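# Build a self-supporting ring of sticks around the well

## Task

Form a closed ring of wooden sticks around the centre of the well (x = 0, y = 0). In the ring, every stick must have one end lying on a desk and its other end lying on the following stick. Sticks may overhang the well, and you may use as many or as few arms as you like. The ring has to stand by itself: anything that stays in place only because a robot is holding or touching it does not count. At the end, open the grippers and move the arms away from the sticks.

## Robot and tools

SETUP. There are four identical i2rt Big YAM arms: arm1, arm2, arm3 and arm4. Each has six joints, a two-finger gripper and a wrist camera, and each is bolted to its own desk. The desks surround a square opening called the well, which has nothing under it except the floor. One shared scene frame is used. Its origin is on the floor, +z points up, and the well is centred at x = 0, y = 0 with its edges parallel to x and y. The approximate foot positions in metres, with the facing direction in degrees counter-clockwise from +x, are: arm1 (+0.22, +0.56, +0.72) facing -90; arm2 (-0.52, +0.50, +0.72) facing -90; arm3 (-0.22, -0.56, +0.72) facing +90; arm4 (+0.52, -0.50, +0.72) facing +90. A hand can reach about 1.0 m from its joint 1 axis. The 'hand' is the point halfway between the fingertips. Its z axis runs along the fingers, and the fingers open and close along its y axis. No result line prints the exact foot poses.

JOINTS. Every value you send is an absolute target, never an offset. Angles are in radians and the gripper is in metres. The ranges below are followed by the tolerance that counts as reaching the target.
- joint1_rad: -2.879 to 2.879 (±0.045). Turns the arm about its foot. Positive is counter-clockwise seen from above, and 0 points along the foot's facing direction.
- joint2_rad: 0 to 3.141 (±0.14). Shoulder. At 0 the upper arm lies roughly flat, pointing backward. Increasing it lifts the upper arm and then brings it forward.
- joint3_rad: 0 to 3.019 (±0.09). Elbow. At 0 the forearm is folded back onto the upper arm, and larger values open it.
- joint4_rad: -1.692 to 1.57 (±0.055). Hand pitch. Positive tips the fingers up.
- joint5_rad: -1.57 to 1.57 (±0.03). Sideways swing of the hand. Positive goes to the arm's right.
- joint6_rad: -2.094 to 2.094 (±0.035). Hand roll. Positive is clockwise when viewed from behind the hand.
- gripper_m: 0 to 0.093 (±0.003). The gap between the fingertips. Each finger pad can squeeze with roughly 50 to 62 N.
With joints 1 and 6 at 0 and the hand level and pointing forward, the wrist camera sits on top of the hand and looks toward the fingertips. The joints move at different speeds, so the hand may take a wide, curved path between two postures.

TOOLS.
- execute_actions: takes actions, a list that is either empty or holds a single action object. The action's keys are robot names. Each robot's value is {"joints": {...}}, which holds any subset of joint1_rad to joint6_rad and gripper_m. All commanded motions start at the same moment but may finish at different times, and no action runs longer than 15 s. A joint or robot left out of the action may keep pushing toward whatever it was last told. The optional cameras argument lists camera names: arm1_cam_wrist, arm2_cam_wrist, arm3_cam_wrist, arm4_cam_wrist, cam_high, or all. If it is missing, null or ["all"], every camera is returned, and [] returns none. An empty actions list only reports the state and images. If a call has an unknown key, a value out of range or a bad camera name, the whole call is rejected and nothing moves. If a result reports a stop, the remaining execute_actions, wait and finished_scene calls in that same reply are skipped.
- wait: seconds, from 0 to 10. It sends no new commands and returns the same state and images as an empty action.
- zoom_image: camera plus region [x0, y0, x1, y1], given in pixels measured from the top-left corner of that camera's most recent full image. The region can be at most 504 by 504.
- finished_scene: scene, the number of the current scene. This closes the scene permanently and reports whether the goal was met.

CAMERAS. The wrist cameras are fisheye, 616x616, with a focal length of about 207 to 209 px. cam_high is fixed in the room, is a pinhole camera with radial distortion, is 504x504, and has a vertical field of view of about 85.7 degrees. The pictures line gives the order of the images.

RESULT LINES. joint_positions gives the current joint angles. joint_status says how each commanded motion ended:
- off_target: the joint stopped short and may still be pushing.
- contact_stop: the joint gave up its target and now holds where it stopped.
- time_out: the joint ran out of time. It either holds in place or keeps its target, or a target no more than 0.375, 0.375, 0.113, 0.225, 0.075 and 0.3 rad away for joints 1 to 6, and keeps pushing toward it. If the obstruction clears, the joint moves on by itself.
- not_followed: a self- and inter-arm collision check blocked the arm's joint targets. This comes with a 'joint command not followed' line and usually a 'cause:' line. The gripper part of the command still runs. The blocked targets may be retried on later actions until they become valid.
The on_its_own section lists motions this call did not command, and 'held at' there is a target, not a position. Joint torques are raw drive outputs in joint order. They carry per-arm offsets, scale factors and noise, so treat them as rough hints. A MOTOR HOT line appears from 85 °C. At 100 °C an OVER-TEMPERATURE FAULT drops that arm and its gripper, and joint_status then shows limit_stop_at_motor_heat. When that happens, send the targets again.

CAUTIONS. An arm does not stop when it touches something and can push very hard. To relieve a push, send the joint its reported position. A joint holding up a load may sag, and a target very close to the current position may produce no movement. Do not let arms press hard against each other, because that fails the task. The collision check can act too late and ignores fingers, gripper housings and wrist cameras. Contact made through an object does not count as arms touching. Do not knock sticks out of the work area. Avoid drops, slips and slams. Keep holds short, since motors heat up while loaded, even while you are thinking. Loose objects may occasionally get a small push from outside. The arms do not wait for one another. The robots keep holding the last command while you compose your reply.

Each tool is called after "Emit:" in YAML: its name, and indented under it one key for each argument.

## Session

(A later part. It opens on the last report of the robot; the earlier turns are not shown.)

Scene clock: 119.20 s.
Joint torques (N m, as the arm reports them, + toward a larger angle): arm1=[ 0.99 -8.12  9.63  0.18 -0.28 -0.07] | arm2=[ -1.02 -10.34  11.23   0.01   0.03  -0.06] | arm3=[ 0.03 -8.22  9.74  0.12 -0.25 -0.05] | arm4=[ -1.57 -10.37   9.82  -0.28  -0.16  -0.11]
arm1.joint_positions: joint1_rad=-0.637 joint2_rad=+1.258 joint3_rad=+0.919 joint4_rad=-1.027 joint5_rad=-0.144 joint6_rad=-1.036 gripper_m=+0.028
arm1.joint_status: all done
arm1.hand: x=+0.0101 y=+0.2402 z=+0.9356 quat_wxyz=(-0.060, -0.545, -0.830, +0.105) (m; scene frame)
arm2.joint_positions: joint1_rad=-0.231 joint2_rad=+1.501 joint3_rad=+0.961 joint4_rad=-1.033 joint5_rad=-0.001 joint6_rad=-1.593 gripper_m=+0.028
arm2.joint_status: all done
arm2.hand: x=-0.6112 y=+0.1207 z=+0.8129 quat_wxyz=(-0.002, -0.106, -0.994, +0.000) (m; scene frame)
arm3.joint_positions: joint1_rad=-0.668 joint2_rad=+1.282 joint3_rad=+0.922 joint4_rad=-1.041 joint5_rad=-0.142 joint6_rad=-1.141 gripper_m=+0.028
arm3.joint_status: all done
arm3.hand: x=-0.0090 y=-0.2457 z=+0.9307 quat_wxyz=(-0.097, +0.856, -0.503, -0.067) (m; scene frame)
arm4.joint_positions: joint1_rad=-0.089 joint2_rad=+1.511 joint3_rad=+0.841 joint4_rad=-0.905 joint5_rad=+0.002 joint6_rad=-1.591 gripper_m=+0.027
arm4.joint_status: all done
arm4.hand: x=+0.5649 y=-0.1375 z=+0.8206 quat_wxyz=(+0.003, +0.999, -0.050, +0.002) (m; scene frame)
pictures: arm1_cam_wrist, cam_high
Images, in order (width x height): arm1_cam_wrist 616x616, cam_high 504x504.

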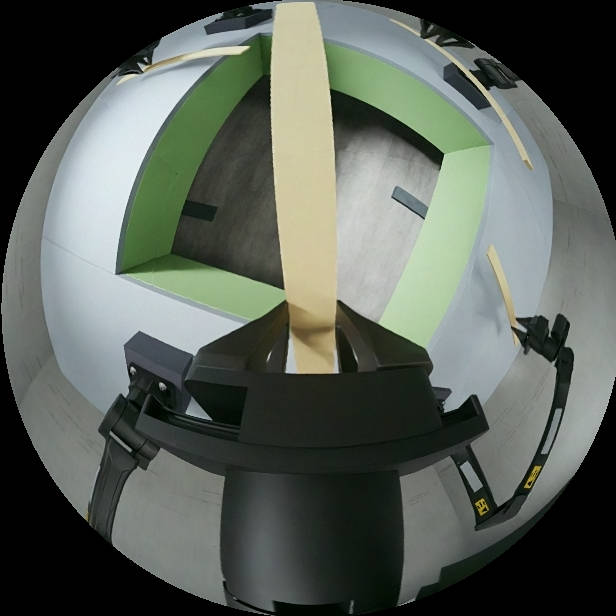

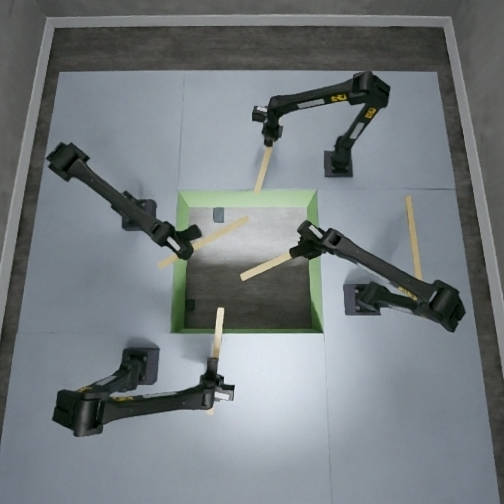

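Emit:
execute_actions:
  actions:
    - {"arm1":{"joints":{"joint1_rad":-0.615,"joint2_rad":1.485,"joint3_rad":0.697,"joint4_rad":-0.58}},"arm3":{"joints":{"joint1_rad":-0.64,"joint2_rad":1.494,"joint3_rad":0.712,"joint4_rad":-0.595}},"arm2":{"joints":{"joint1_rad":0.47,"joint2_rad":1.865,"joint3_rad":1.385,"joint4_rad":-0.975,"joint5_rad":-0.2}},"arm4":{"joints":{"joint1_rad":0.5,"joint2_rad":1.92,"joint3_rad":1.33,"joint4_rad":-0.86,"joint5_rad":-0.2}}}

Emit:
zoom_image:
  camera: "cam_high"
  region: [150, 165, 350, 365]

Scene clock: 133.73 s.
Joint torques (N m, as the arm reports them, + toward a larger angle): arm1=[  2.07 -11.78   8.16   1.76  -0.28  -0.06] | arm2=[ -1.1  -16.77  12.07   0.58  -0.16  -0.01] | arm3=[ -0.19 -10.34   8.45   1.08  -0.19  -0.04] | arm4=[ -1.32 -17.89  11.12   0.21  -0.21  -0.04]
arm1.joint_positions: joint1_rad=-0.629 joint2_rad=+1.502 joint3_rad=+0.674 joint4_rad=-0.603 joint5_rad=-0.144 joint6_rad=-1.037 gripper_m=+0.028
arm1.joint_status: all done
arm1.hand: x=+0.0256 y=+0.2591 z=+0.7798 quat_wxyz=(-0.062, -0.544, -0.833, +0.072) (m; scene frame)
arm2.joint_positions: joint1_rad=+0.467 joint2_rad=+1.853 joint3_rad=+1.349 joint4_rad=-0.977 joint5_rad=-0.200 joint6_rad=-1.595 gripper_m=+0.028
arm2.joint_status: all done
arm2.hand: x=-0.2449 y=+0.0243 z=+0.7919 quat_wxyz=(-0.108, +0.244, -0.964, +0.023) (m; scene frame)
arm3.joint_positions: joint1_rad=-0.643 joint2_rad=+1.504 joint3_rad=+0.685 joint4_rad=-0.608 joint5_rad=-0.144 joint6_rad=-1.142 gripper_m=+0.028
arm3.joint_status: all done
arm3.hand: x=-0.0278 y=-0.2526 z=+0.7852 quat_wxyz=(-0.084, +0.863, -0.493, -0.070) (m; scene frame)
arm4.joint_positions: joint1_rad=+0.499 joint2_rad=+1.916 joint3_rad=+1.290 joint4_rad=-0.860 joint5_rad=-0.201 joint6_rad=-1.593 gripper_m=+0.027
arm4.joint_status: all done
arm4.hand: x=+0.2452 y=-0.0295 z=+0.7885 quat_wxyz=(-0.017, +0.964, +0.245, -0.106) (m; scene frame)
pictures: arm1_cam_wrist, arm2_cam_wrist, arm3_cam_wrist, arm4_cam_wrist, cam_high
Images, in order (width x height): arm1_cam_wrist 616x616, arm2_cam_wrist 616x616, arm3_cam_wrist 616x616, arm4_cam_wrist 616x616, cam_high 504x504.

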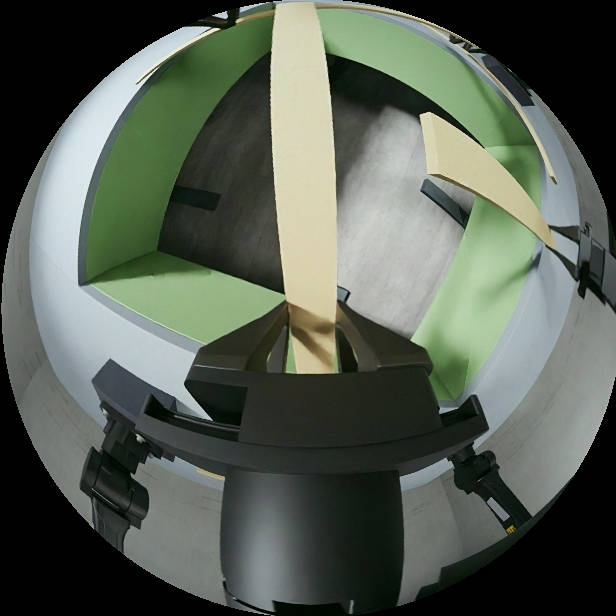

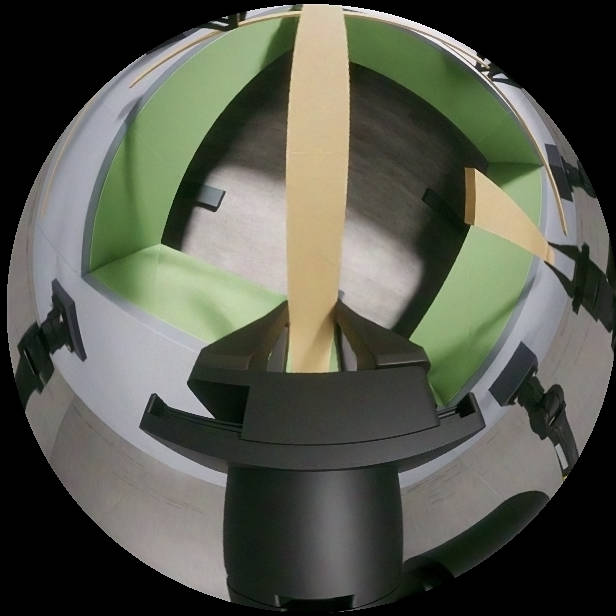

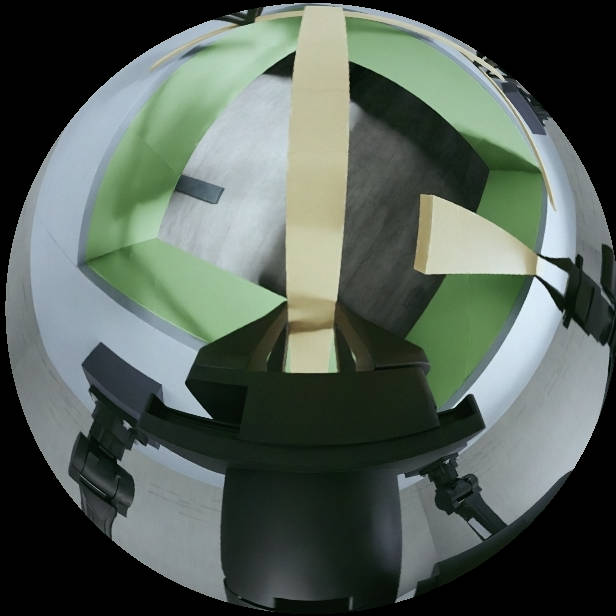

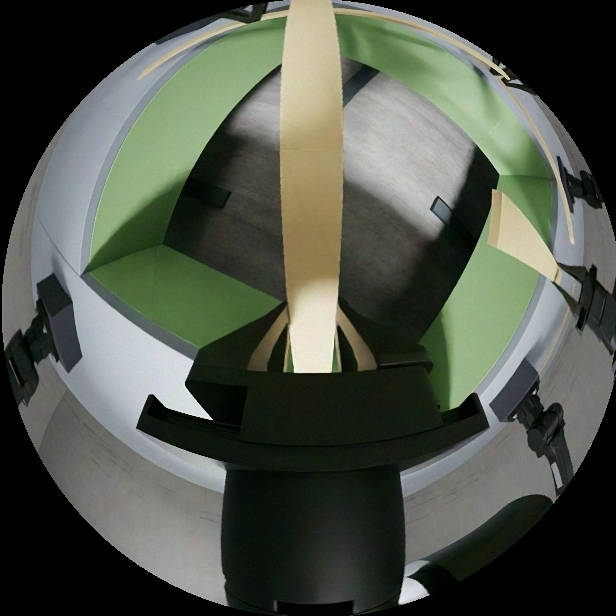

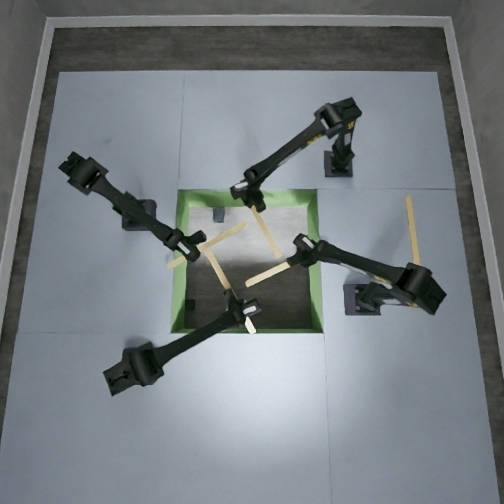

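Region (150, 165, 350, 365) of cam_high's 504x504 image, scaled by 2.520, with more detail than that image has.

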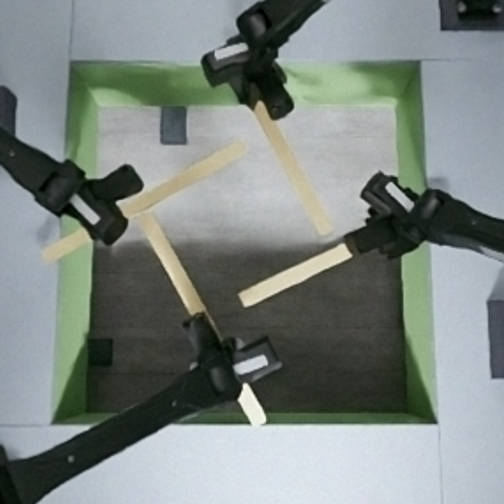

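Emit:
execute_actions:
  actions:
    - {"arm1":{"joints":{"joint3_rad":0.75,"joint6_rad":-0.76}},"arm3":{"joints":{"joint3_rad":0.745,"joint6_rad":-0.86}},"arm2":{"joints":{"joint6_rad":-1.32}},"arm4":{"joints":{"joint6_rad":-1.29}}}

Emit:
zoom_image:
  camera: "cam_high"
  region: [150, 165, 350, 365]

Scene clock: 140.27 s.
Joint torques (N m, as the arm reports them, + toward a larger angle): arm1=[  2.17 -12.29   9.12   1.73  -0.26   0.21] | arm2=[ -0.93 -17.06  12.21   0.66  -0.14   0.12] | arm3=[ -0.22 -10.81   9.62   1.2   -0.14   0.15] | arm4=[ -1.55 -18.56  11.13   0.31  -0.21   0.11]
arm1.joint_positions: joint1_rad=-0.629 joint2_rad=+1.501 joint3_rad=+0.720 joint4_rad=-0.599 joint5_rad=-0.144 joint6_rad=-0.776 gripper_m=+0.028
arm1.joint_status: all done
arm1.hand: x=+0.0111 y=+0.2391 z=+0.7941 quat_wxyz=(-0.073, -0.645, -0.755, +0.088) (m; scene frame)
arm2.joint_positions: joint1_rad=+0.467 joint2_rad=+1.853 joint3_rad=+1.349 joint4_rad=-0.977 joint5_rad=-0.200 joint6_rad=-1.329 gripper_m=+0.028
arm2.joint_status: all done
arm2.hand: x=-0.2449 y=+0.0243 z=+0.7919 quat_wxyz=(-0.110, +0.114, -0.987, +0.008) (m; scene frame)
arm3.joint_positions: joint1_rad=-0.643 joint2_rad=+1.504 joint3_rad=+0.706 joint4_rad=-0.608 joint5_rad=-0.144 joint6_rad=-0.870 gripper_m=+0.028
arm3.joint_status: all done
arm3.hand: x=-0.0215 y=-0.2439 z=+0.7916 quat_wxyz=(-0.084, +0.788, -0.604, -0.081) (m; scene frame)
arm4.joint_positions: joint1_rad=+0.499 joint2_rad=+1.916 joint3_rad=+1.290 joint4_rad=-0.860 joint5_rad=-0.201 joint6_rad=-1.298 gripper_m=+0.027
arm4.joint_status: all done
arm4.hand: x=+0.2452 y=-0.0295 z=+0.7885 quat_wxyz=(-0.002, +0.989, +0.100, -0.107) (m; scene frame)
pictures: arm1_cam_wrist, arm2_cam_wrist, arm3_cam_wrist, arm4_cam_wrist, cam_high
Images, in order (width x height): arm1_cam_wrist 616x616, arm2_cam_wrist 616x616, arm3_cam_wrist 616x616, arm4_cam_wrist 616x616, cam_high 504x504.

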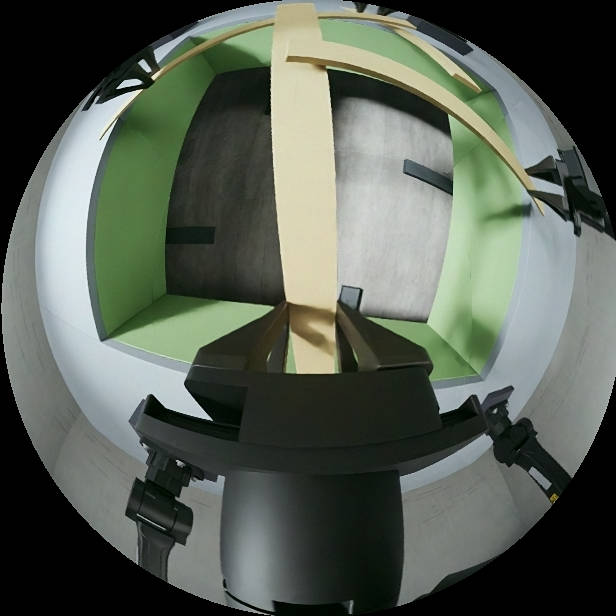

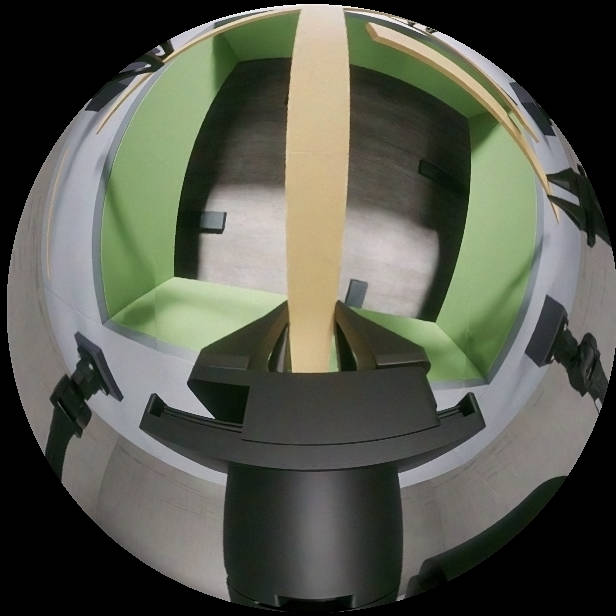

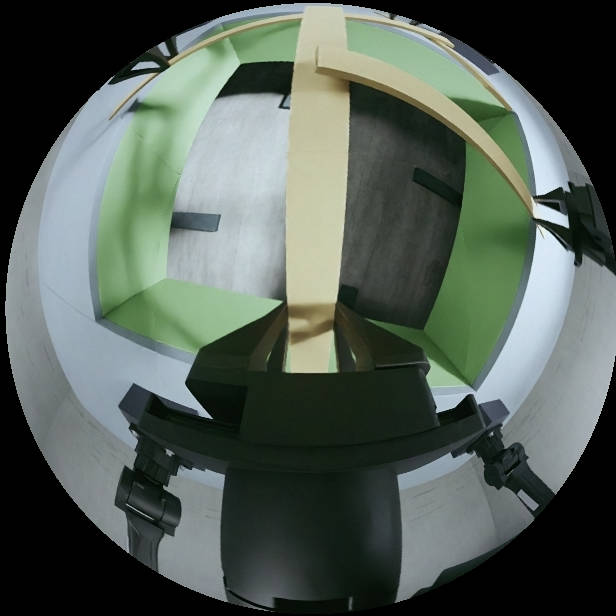

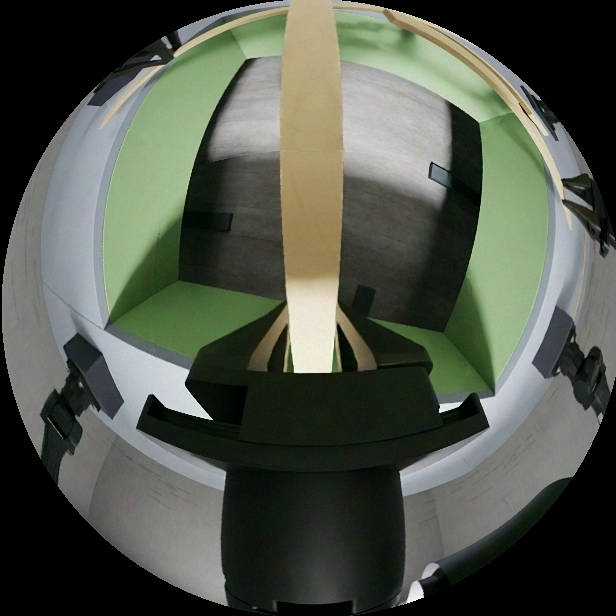

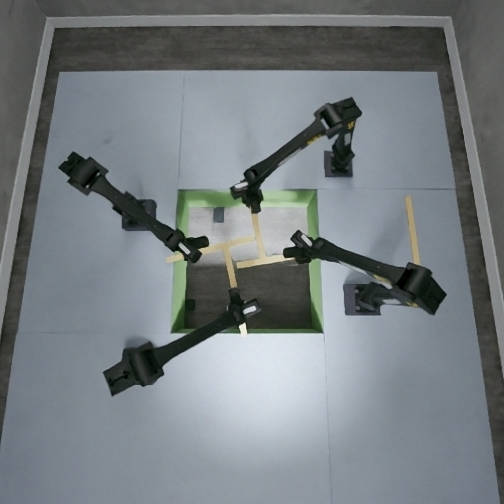

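Region (150, 165, 350, 365) of cam_high's 504x504 image, scaled by 2.520, with more detail than that image has.

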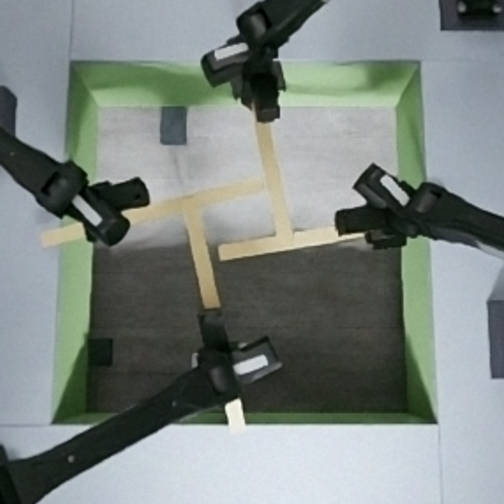

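Emit:
execute_actions:
  actions:
    - {"arm1":{"joints":{"joint6_rad":-0.70}},"arm3":{"joints":{"joint6_rad":-0.75}},"arm2":{"joints":{"joint6_rad":-1.19}},"arm4":{"joints":{"joint6_rad":-1.09}}}

Emit:
zoom_image:
  camera: "cam_high"
  region: [150, 165, 350, 365]

Scene clock: 150.50 s.
Joint torques (N m, as the arm reports them, + toward a larger angle): arm1=[  2.11 -12.45   9.11   1.73  -0.25   0.23] | arm2=[ -0.76 -17.13  12.09   0.64  -0.13   0.17] | arm3=[  0.   -10.57   9.57   1.12  -0.18   0.15] | arm4=[ -1.21 -18.32  11.22   0.34  -0.21   0.08]
arm1.joint_positions: joint1_rad=-0.629 joint2_rad=+1.501 joint3_rad=+0.720 joint4_rad=-0.599 joint5_rad=-0.144 joint6_rad=-0.717 gripper_m=+0.028
arm1.joint_status: all done
arm1.hand: x=+0.0111 y=+0.2391 z=+0.7941 quat_wxyz=(-0.075, -0.667, -0.736, +0.086) (m; scene frame)
arm2.joint_positions: joint1_rad=+0.467 joint2_rad=+1.853 joint3_rad=+1.349 joint4_rad=-0.977 joint5_rad=-0.200 joint6_rad=-1.203 gripper_m=+0.028
arm2.joint_status: all done
arm2.hand: x=-0.2449 y=+0.0243 z=+0.7919 quat_wxyz=(-0.110, +0.052, -0.993, +0.002) (m; scene frame)
arm3.joint_positions: joint1_rad=-0.643 joint2_rad=+1.504 joint3_rad=+0.706 joint4_rad=-0.608 joint5_rad=-0.144 joint6_rad=-0.762 gripper_m=+0.028
arm3.joint_status: all done
arm3.hand: x=-0.0215 y=-0.2439 z=+0.7916 quat_wxyz=(-0.079, +0.754, -0.646, -0.086) (m; scene frame)
arm4.joint_positions: joint1_rad=+0.499 joint2_rad=+1.916 joint3_rad=+1.290 joint4_rad=-0.860 joint5_rad=-0.201 joint6_rad=-1.101 gripper_m=+0.027
arm4.joint_status: all done
arm4.hand: x=+0.2452 y=-0.0295 z=+0.7885 quat_wxyz=(+0.009, +0.994, +0.003, -0.107) (m; scene frame)
pictures: arm1_cam_wrist, arm2_cam_wrist, arm3_cam_wrist, arm4_cam_wrist, cam_high
Images, in order (width x height): arm1_cam_wrist 616x616, arm2_cam_wrist 616x616, arm3_cam_wrist 616x616, arm4_cam_wrist 616x616, cam_high 504x504.

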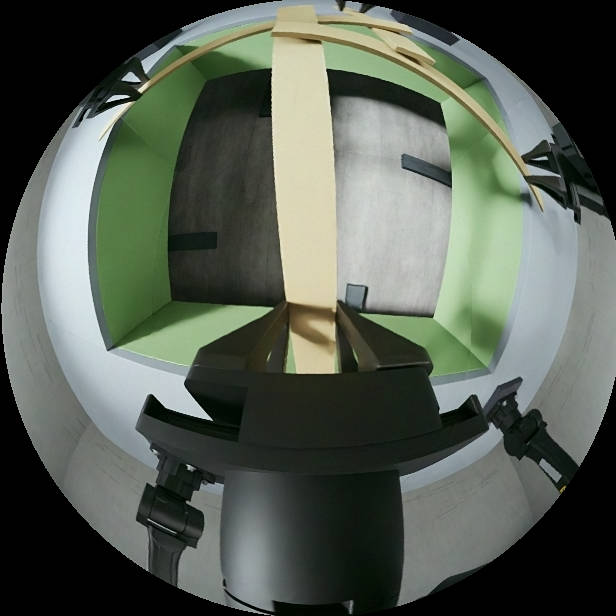

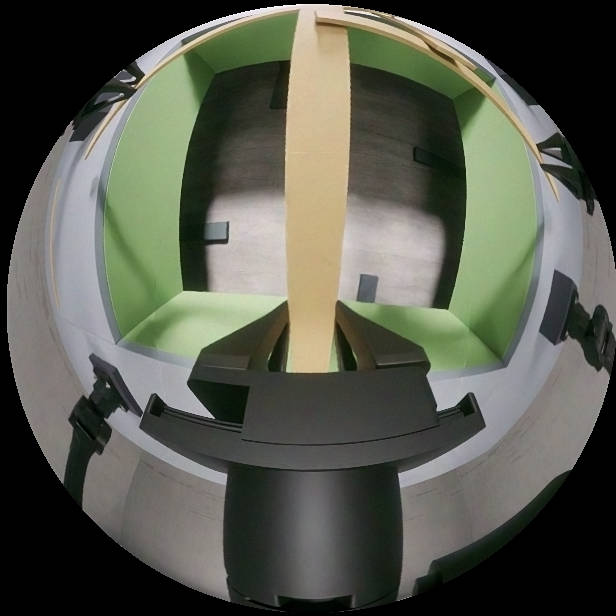

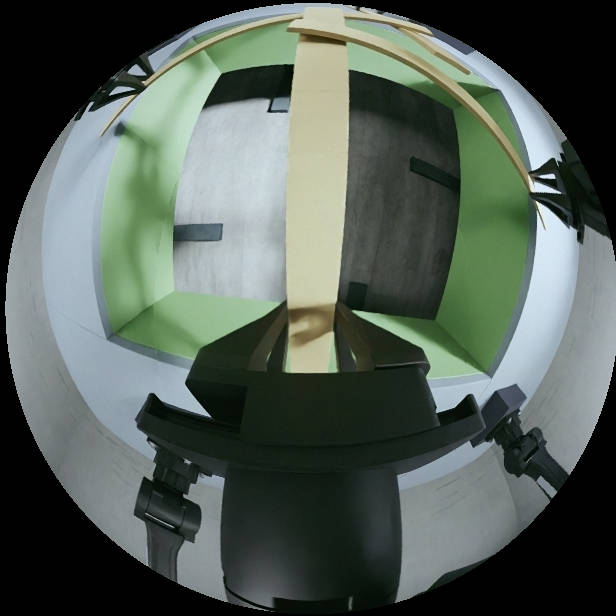

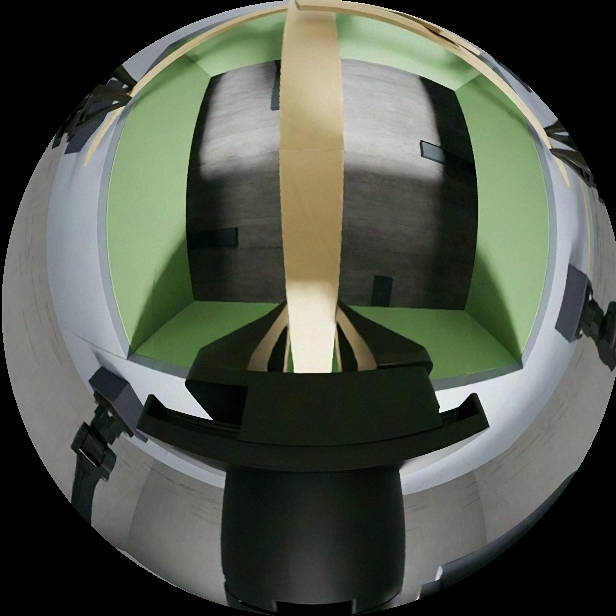

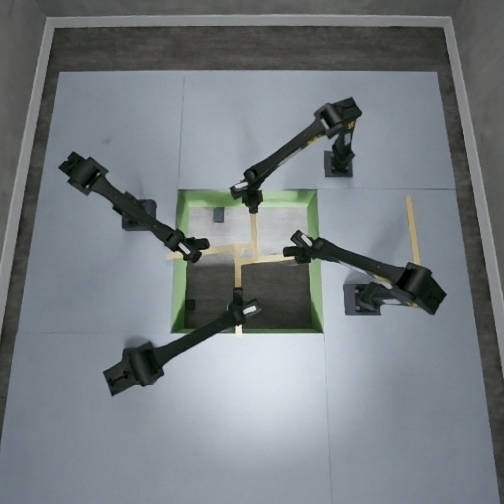

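Region (150, 165, 350, 365) of cam_high's 504x504 image, scaled by 2.520, with more detail than that image has.

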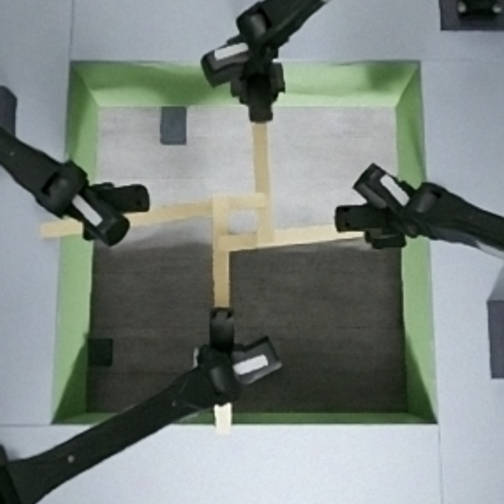

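Emit:
execute_actions:
  actions:
    - {"arm1":{"joints":{"joint1_rad":-0.60,"joint2_rad":1.57,"joint3_rad":0.757,"joint4_rad":-0.555,"joint5_rad":-0.115,"joint6_rad":-0.69}},"arm3":{"joints":{"joint2_rad":1.585,"joint3_rad":0.776,"joint4_rad":-0.58,"joint5_rad":-0.115,"joint6_rad":-0.805}},"arm2":{"joints":{"joint2_rad":1.90,"joint4_rad":-0.95,"joint5_rad":-0.165}},"arm4":{"joints":{"joint2_rad":1.95,"joint4_rad":-0.84,"joint5_rad":-0.165}}}
  cameras: ["cam_high"]

Emit:
zoom_image:
  camera: "cam_high"
  region: [150, 165, 350, 365]

Scene clock: 165.37 s.
Joint torques (N m, as the arm reports them, + toward a larger angle): arm1=[  2.04 -10.49   9.17   1.86  -0.11   0.22] | arm2=[ -1.15 -15.85  11.94   1.04  -0.09   0.13] | arm3=[ -0.04 -10.98   9.01   1.01  -0.04  -0.06] | arm4=[ -1.47 -17.67  11.04   0.69  -0.13   0.07]
arm1.joint_positions: joint1_rad=-0.612 joint2_rad=+1.559 joint3_rad=+0.721 joint4_rad=-0.580 joint5_rad=-0.117 joint6_rad=-0.705 gripper_m=+0.028
arm1.joint_status: all done
arm1.hand: x=+0.0137 y=+0.2409 z=+0.7738 quat_wxyz=(-0.061, -0.669, -0.737, +0.068) (m; scene frame)
arm2.joint_positions: joint1_rad=+0.467 joint2_rad=+1.872 joint3_rad=+1.349 joint4_rad=-0.964 joint5_rad=-0.166 joint6_rad=-1.200 gripper_m=+0.028
arm2.joint_status: all done
arm2.hand: x=-0.2493 y=+0.0203 z=+0.7810 quat_wxyz=(-0.093, +0.050, -0.994, +0.005) (m; scene frame)
arm3.joint_positions: joint1_rad=-0.643 joint2_rad=+1.587 joint3_rad=+0.740 joint4_rad=-0.592 joint5_rad=-0.116 joint6_rad=-0.796 gripper_m=+0.028
arm3.joint_status: all done
arm3.hand: x=-0.0119 y=-0.2379 z=+0.7726 quat_wxyz=(-0.066, +0.766, -0.636, -0.070) (m; scene frame)
arm4.joint_positions: joint1_rad=+0.499 joint2_rad=+1.933 joint3_rad=+1.291 joint4_rad=-0.851 joint5_rad=-0.167 joint6_rad=-1.098 gripper_m=+0.027
arm4.joint_status: all done
arm4.hand: x=+0.2502 y=-0.0266 z=+0.7792 quat_wxyz=(+0.004, +0.996, +0.000, -0.091) (m; scene frame)
pictures: cam_high
Images, in order (width x height): cam_high 504x504.

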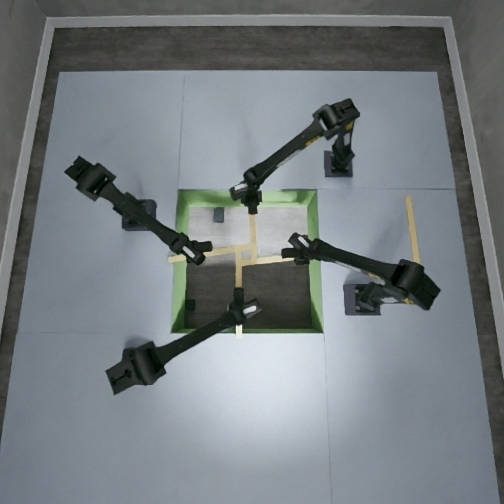

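Region (150, 165, 350, 365) of cam_high's 504x504 image, scaled by 2.520, with more detail than that image has.

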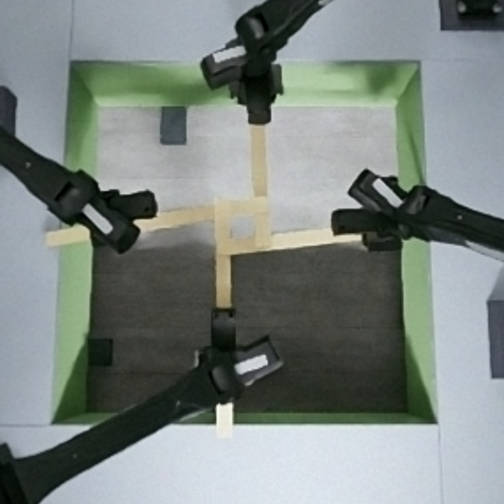

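Emit:
execute_actions:
  actions:
    - {"arm1":{"joints":{"joint2_rad":1.635,"joint3_rad":0.77,"joint4_rad":-0.525,"joint5_rad":-0.095}},"arm3":{"joints":{"joint2_rad":1.642,"joint4_rad":-0.555,"joint5_rad":-0.095}},"arm2":{"joints":{"joint2_rad":1.94,"joint4_rad":-0.935,"joint5_rad":-0.14}},"arm4":{"joints":{"joint2_rad":1.99,"joint4_rad":-0.82,"joint5_rad":-0.14}}}

Emit:
zoom_image:
  camera: "cam_high"
  region: [150, 165, 350, 365]

Scene clock: 171.27 s.
Joint torques (N m, as the arm reports them, + toward a larger angle): arm1=[  2.14 -11.26   8.74   1.71  -0.08   0.2 ] | arm2=[ -1.2  -16.1   11.81   0.98   0.03   0.13] | arm3=[ -0.25 -11.19   8.55   0.74   0.04   0.  ] | arm4=[ -0.88 -17.22  10.42   0.71  -0.04   0.08]
arm1.joint_positions: joint1_rad=-0.612 joint2_rad=+1.625 joint3_rad=+0.733 joint4_rad=-0.547 joint5_rad=-0.097 joint6_rad=-0.704 gripper_m=+0.028
arm1.joint_status: all done
arm1.hand: x=+0.0085 y=+0.2393 z=+0.7545 quat_wxyz=(-0.050, -0.671, -0.737, +0.059) (m; scene frame)
arm2.joint_positions: joint1_rad=+0.468 joint2_rad=+1.912 joint3_rad=+1.349 joint4_rad=-0.947 joint5_rad=-0.144 joint6_rad=-1.199 gripper_m=+0.028
arm2.joint_status: all done
arm2.hand: x=-0.2524 y=+0.0187 z=+0.7598 quat_wxyz=(-0.079, +0.048, -0.996, -0.001) (m; scene frame)
arm3.joint_positions: joint1_rad=-0.643 joint2_rad=+1.641 joint3_rad=+0.742 joint4_rad=-0.563 joint5_rad=-0.099 joint6_rad=-0.801 gripper_m=+0.028
arm3.joint_status: all done
arm3.hand: x=-0.0102 y=-0.2400 z=+0.7541 quat_wxyz=(-0.055, +0.768, -0.635, -0.060) (m; scene frame)
arm4.joint_positions: joint1_rad=+0.500 joint2_rad=+1.966 joint3_rad=+1.296 joint4_rad=-0.832 joint5_rad=-0.145 joint6_rad=-1.098 gripper_m=+0.027
arm4.joint_status: all done
arm4.hand: x=+0.2522 y=-0.0233 z=+0.7631 quat_wxyz=(+0.003, +0.997, +0.000, -0.079) (m; scene frame)
pictures: arm1_cam_wrist, arm2_cam_wrist, arm3_cam_wrist, arm4_cam_wrist, cam_high
Images, in order (width x height): arm1_cam_wrist 616x616, arm2_cam_wrist 616x616, arm3_cam_wrist 616x616, arm4_cam_wrist 616x616, cam_high 504x504.

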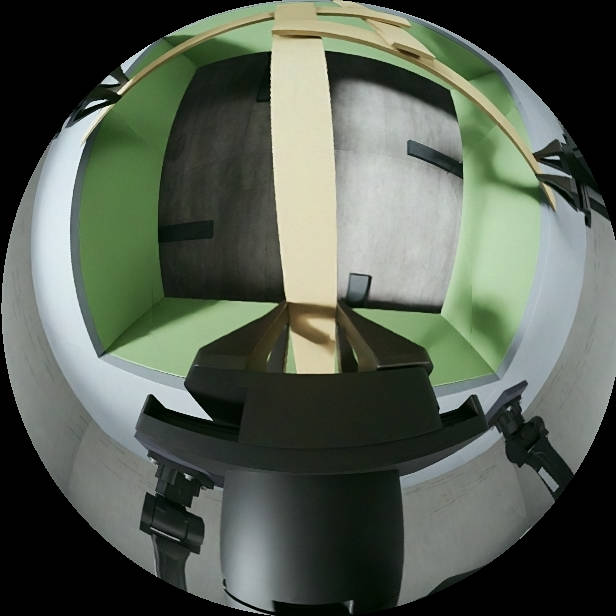

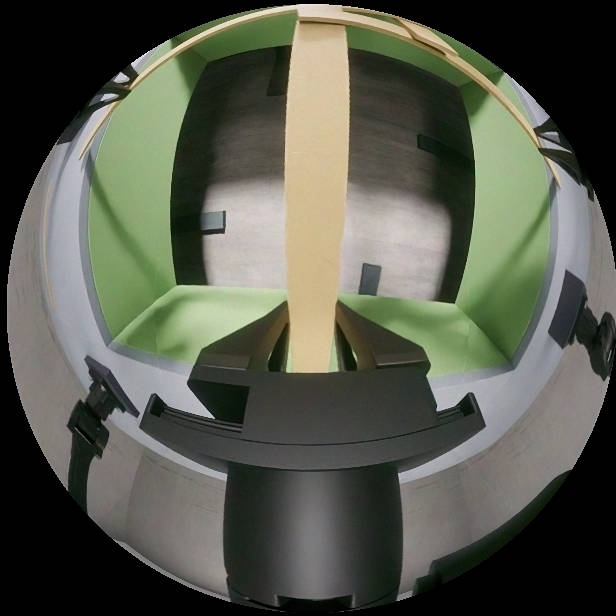

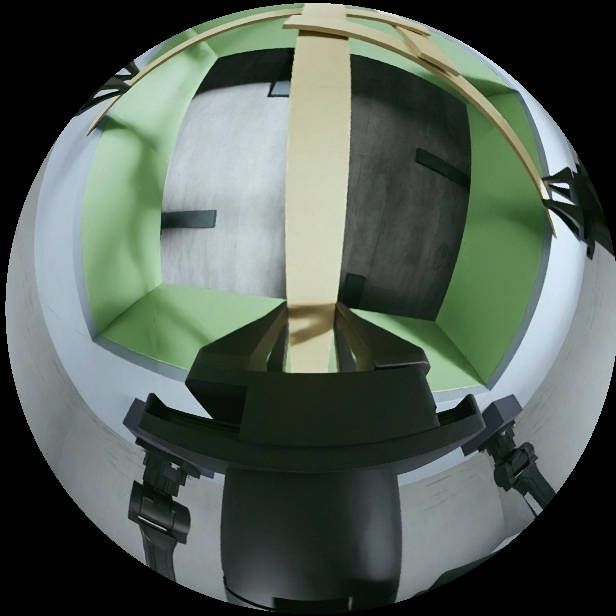

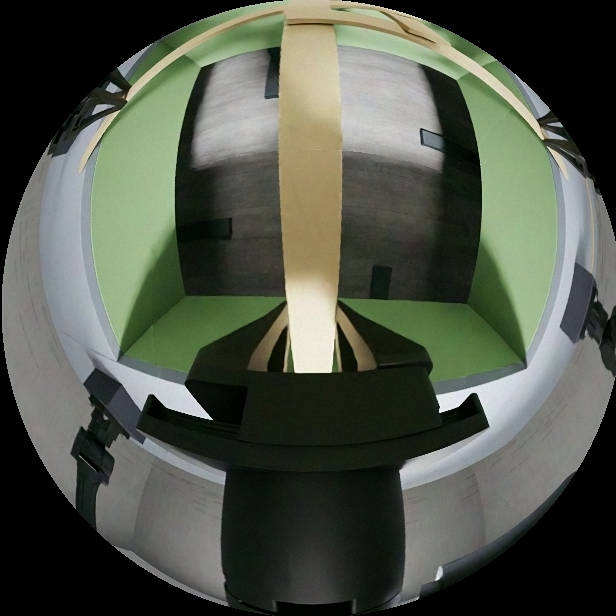

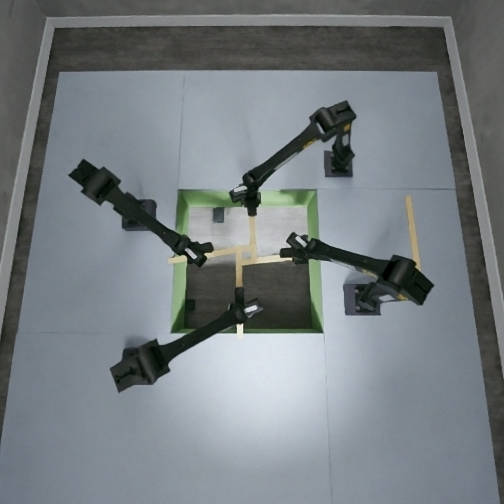

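Region (150, 165, 350, 365) of cam_high's 504x504 image, scaled by 2.520, with more detail than that image has.

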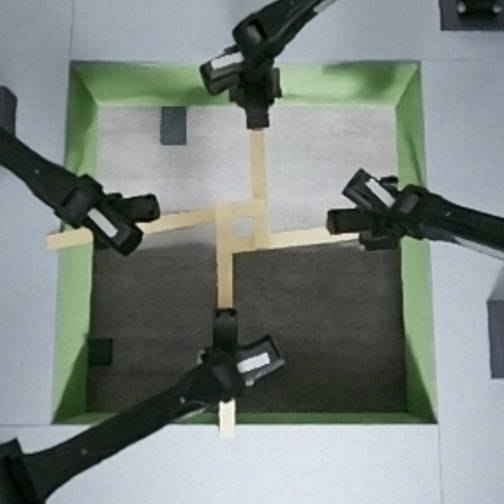

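Sticks are in contact and the tails are at the desks. Release.

Emit:
execute_actions:
  actions:
    - {"arm1":{"joints":{"gripper_m":0.06}},"arm2":{"joints":{"gripper_m":0.06}},"arm3":{"joints":{"gripper_m":0.06}},"arm4":{"joints":{"gripper_m":0.06}}}
  cameras: ["cam_high","arm1_cam_wrist"]

Scene clock: 175.23 s.
Joint torques (N m, as the arm reports them, + toward a larger angle): arm1=[  2.05 -11.31   8.48   1.73  -0.08   0.2 ] | arm2=[ -1.15 -15.96  11.76   0.94  -0.02   0.08] | arm3=[ -0.35 -11.     8.57   0.85   0.04  -0.01] | arm4=[ -1.62 -17.16  10.51   0.64  -0.1    0.09]
arm1.joint_positions: joint1_rad=-0.612 joint2_rad=+1.625 joint3_rad=+0.737 joint4_rad=-0.547 joint5_rad=-0.097 joint6_rad=-0.704 gripper_m=+0.060
arm1.joint_status: all done
arm1.hand: x=+0.0072 y=+0.2374 z=+0.7556 quat_wxyz=(-0.050, -0.671, -0.737, +0.061) (m; scene frame)
arm2.joint_positions: joint1_rad=+0.468 joint2_rad=+1.912 joint3_rad=+1.349 joint4_rad=-0.947 joint5_rad=-0.143 joint6_rad=-1.197 gripper_m=+0.060
arm2.joint_status: all done
arm2.hand: x=-0.2526 y=+0.0185 z=+0.7597 quat_wxyz=(-0.078, +0.047, -0.996, +0.000) (m; scene frame)
arm3.joint_positions: joint1_rad=-0.643 joint2_rad=+1.641 joint3_rad=+0.742 joint4_rad=-0.563 joint5_rad=-0.097 joint6_rad=-0.801 gripper_m=+0.060
arm3.joint_status: all done
arm3.hand: x=-0.0101 y=-0.2401 z=+0.7540 quat_wxyz=(-0.055, +0.768, -0.636, -0.059) (m; scene frame)
arm4.joint_positions: joint1_rad=+0.500 joint2_rad=+1.969 joint3_rad=+1.296 joint4_rad=-0.831 joint5_rad=-0.143 joint6_rad=-1.098 gripper_m=+0.060
arm4.joint_status: all done
arm4.hand: x=+0.2526 y=-0.0234 z=+0.7617 quat_wxyz=(+0.004, +0.997, +0.000, -0.078) (m; scene frame)
pictures: arm1_cam_wrist, cam_high
Images, in order (width x height): arm1_cam_wrist 616x616, cam_high 504x504.

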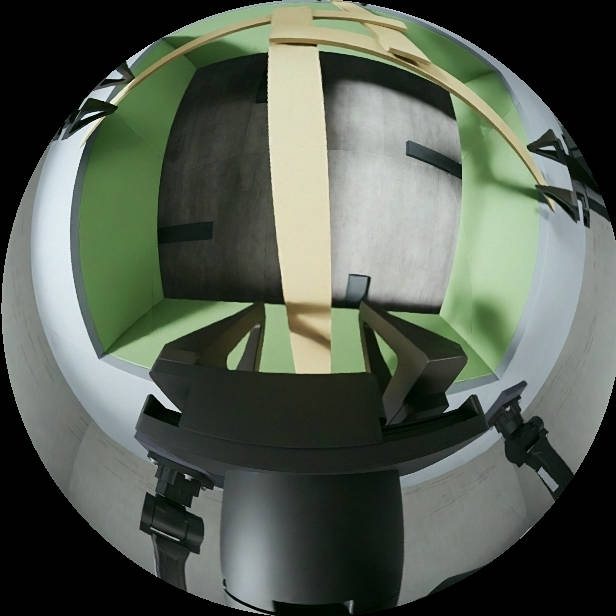

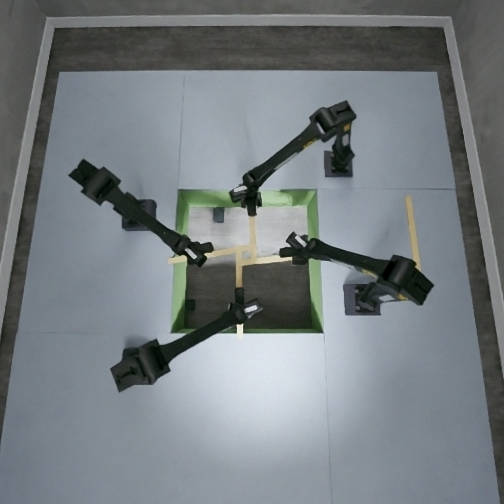

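Emit:
execute_actions:
  actions:
    - {"arm1":{"joints":{"joint2_rad":0.9,"joint4_rad":-0.9}},"arm2":{"joints":{"joint2_rad":1.2,"joint4_rad":-1.2}},"arm3":{"joints":{"joint2_rad":0.9,"joint4_rad":-0.9}},"arm4":{"joints":{"joint2_rad":1.25,"joint4_rad":-1.1}}}
  cameras: ["cam_high"]

Emit:
zoom_image:
  camera: "cam_high"
  region: [150, 165, 350, 365]

Scene clock: 180.93 s.
Joint torques (N m, as the arm reports them, + toward a larger angle): arm1=[ 2.05 -4.04 12.03  0.68 -0.06  0.23] | arm2=[-0.99 -7.36 11.97  0.83 -0.04  0.15] | arm3=[-0.26 -2.41 12.16  0.67  0.03  0.03] | arm4=[-1.42 -9.93 12.11  0.71 -0.1   0.16]
arm1.joint_positions: joint1_rad=-0.612 joint2_rad=+0.898 joint3_rad=+0.737 joint4_rad=-0.879 joint5_rad=-0.097 joint6_rad=-0.704 gripper_m=+0.060
arm1.joint_status: all done
arm1.hand: x=+0.0351 y=+0.2717 z=+0.9864 quat_wxyz=(-0.073, -0.641, -0.720, +0.254) (m; scene frame)
arm2.joint_positions: joint1_rad=+0.468 joint2_rad=+1.182 joint3_rad=+1.374 joint4_rad=-1.186 joint5_rad=-0.141 joint6_rad=-1.196 gripper_m=+0.060
arm2.joint_status: all done
arm2.hand: x=-0.2985 y=+0.1095 z=+1.1174 quat_wxyz=(-0.178, +0.063, -0.954, +0.232) (m; scene frame)
arm3.joint_positions: joint1_rad=-0.643 joint2_rad=+0.894 joint3_rad=+0.742 joint4_rad=-0.890 joint5_rad=-0.097 joint6_rad=-0.801 gripper_m=+0.060
arm3.joint_status: all done
arm3.hand: x=-0.0330 y=-0.2778 z=+0.9912 quat_wxyz=(-0.261, +0.747, -0.607, -0.073) (m; scene frame)
arm4.joint_positions: joint1_rad=+0.500 joint2_rad=+1.239 joint3_rad=+1.311 joint4_rad=-1.089 joint5_rad=-0.142 joint6_rad=-1.097 gripper_m=+0.060
arm4.joint_status: all done
arm4.hand: x=+0.2854 y=-0.0885 z=+1.1212 quat_wxyz=(-0.211, +0.960, +0.016, -0.184) (m; scene frame)
pictures: cam_high
Images, in order (width x height): cam_high 504x504.

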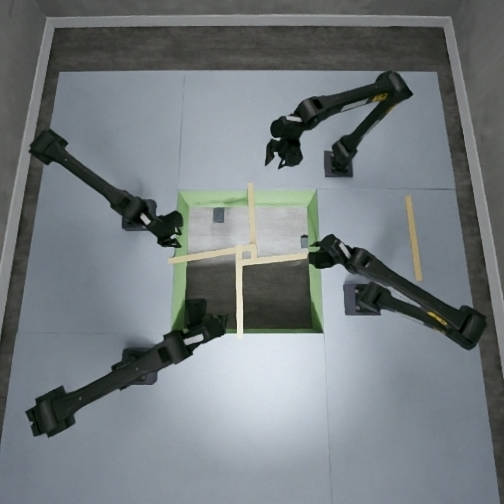

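Region (150, 165, 350, 365) of cam_high's 504x504 image, scaled by 2.520, with more detail than that image has.

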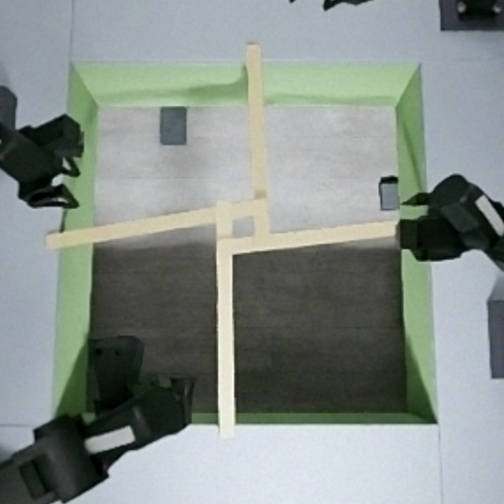

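Emit:
finished_scene:
  scene: 1

The scene is finished: the task was done.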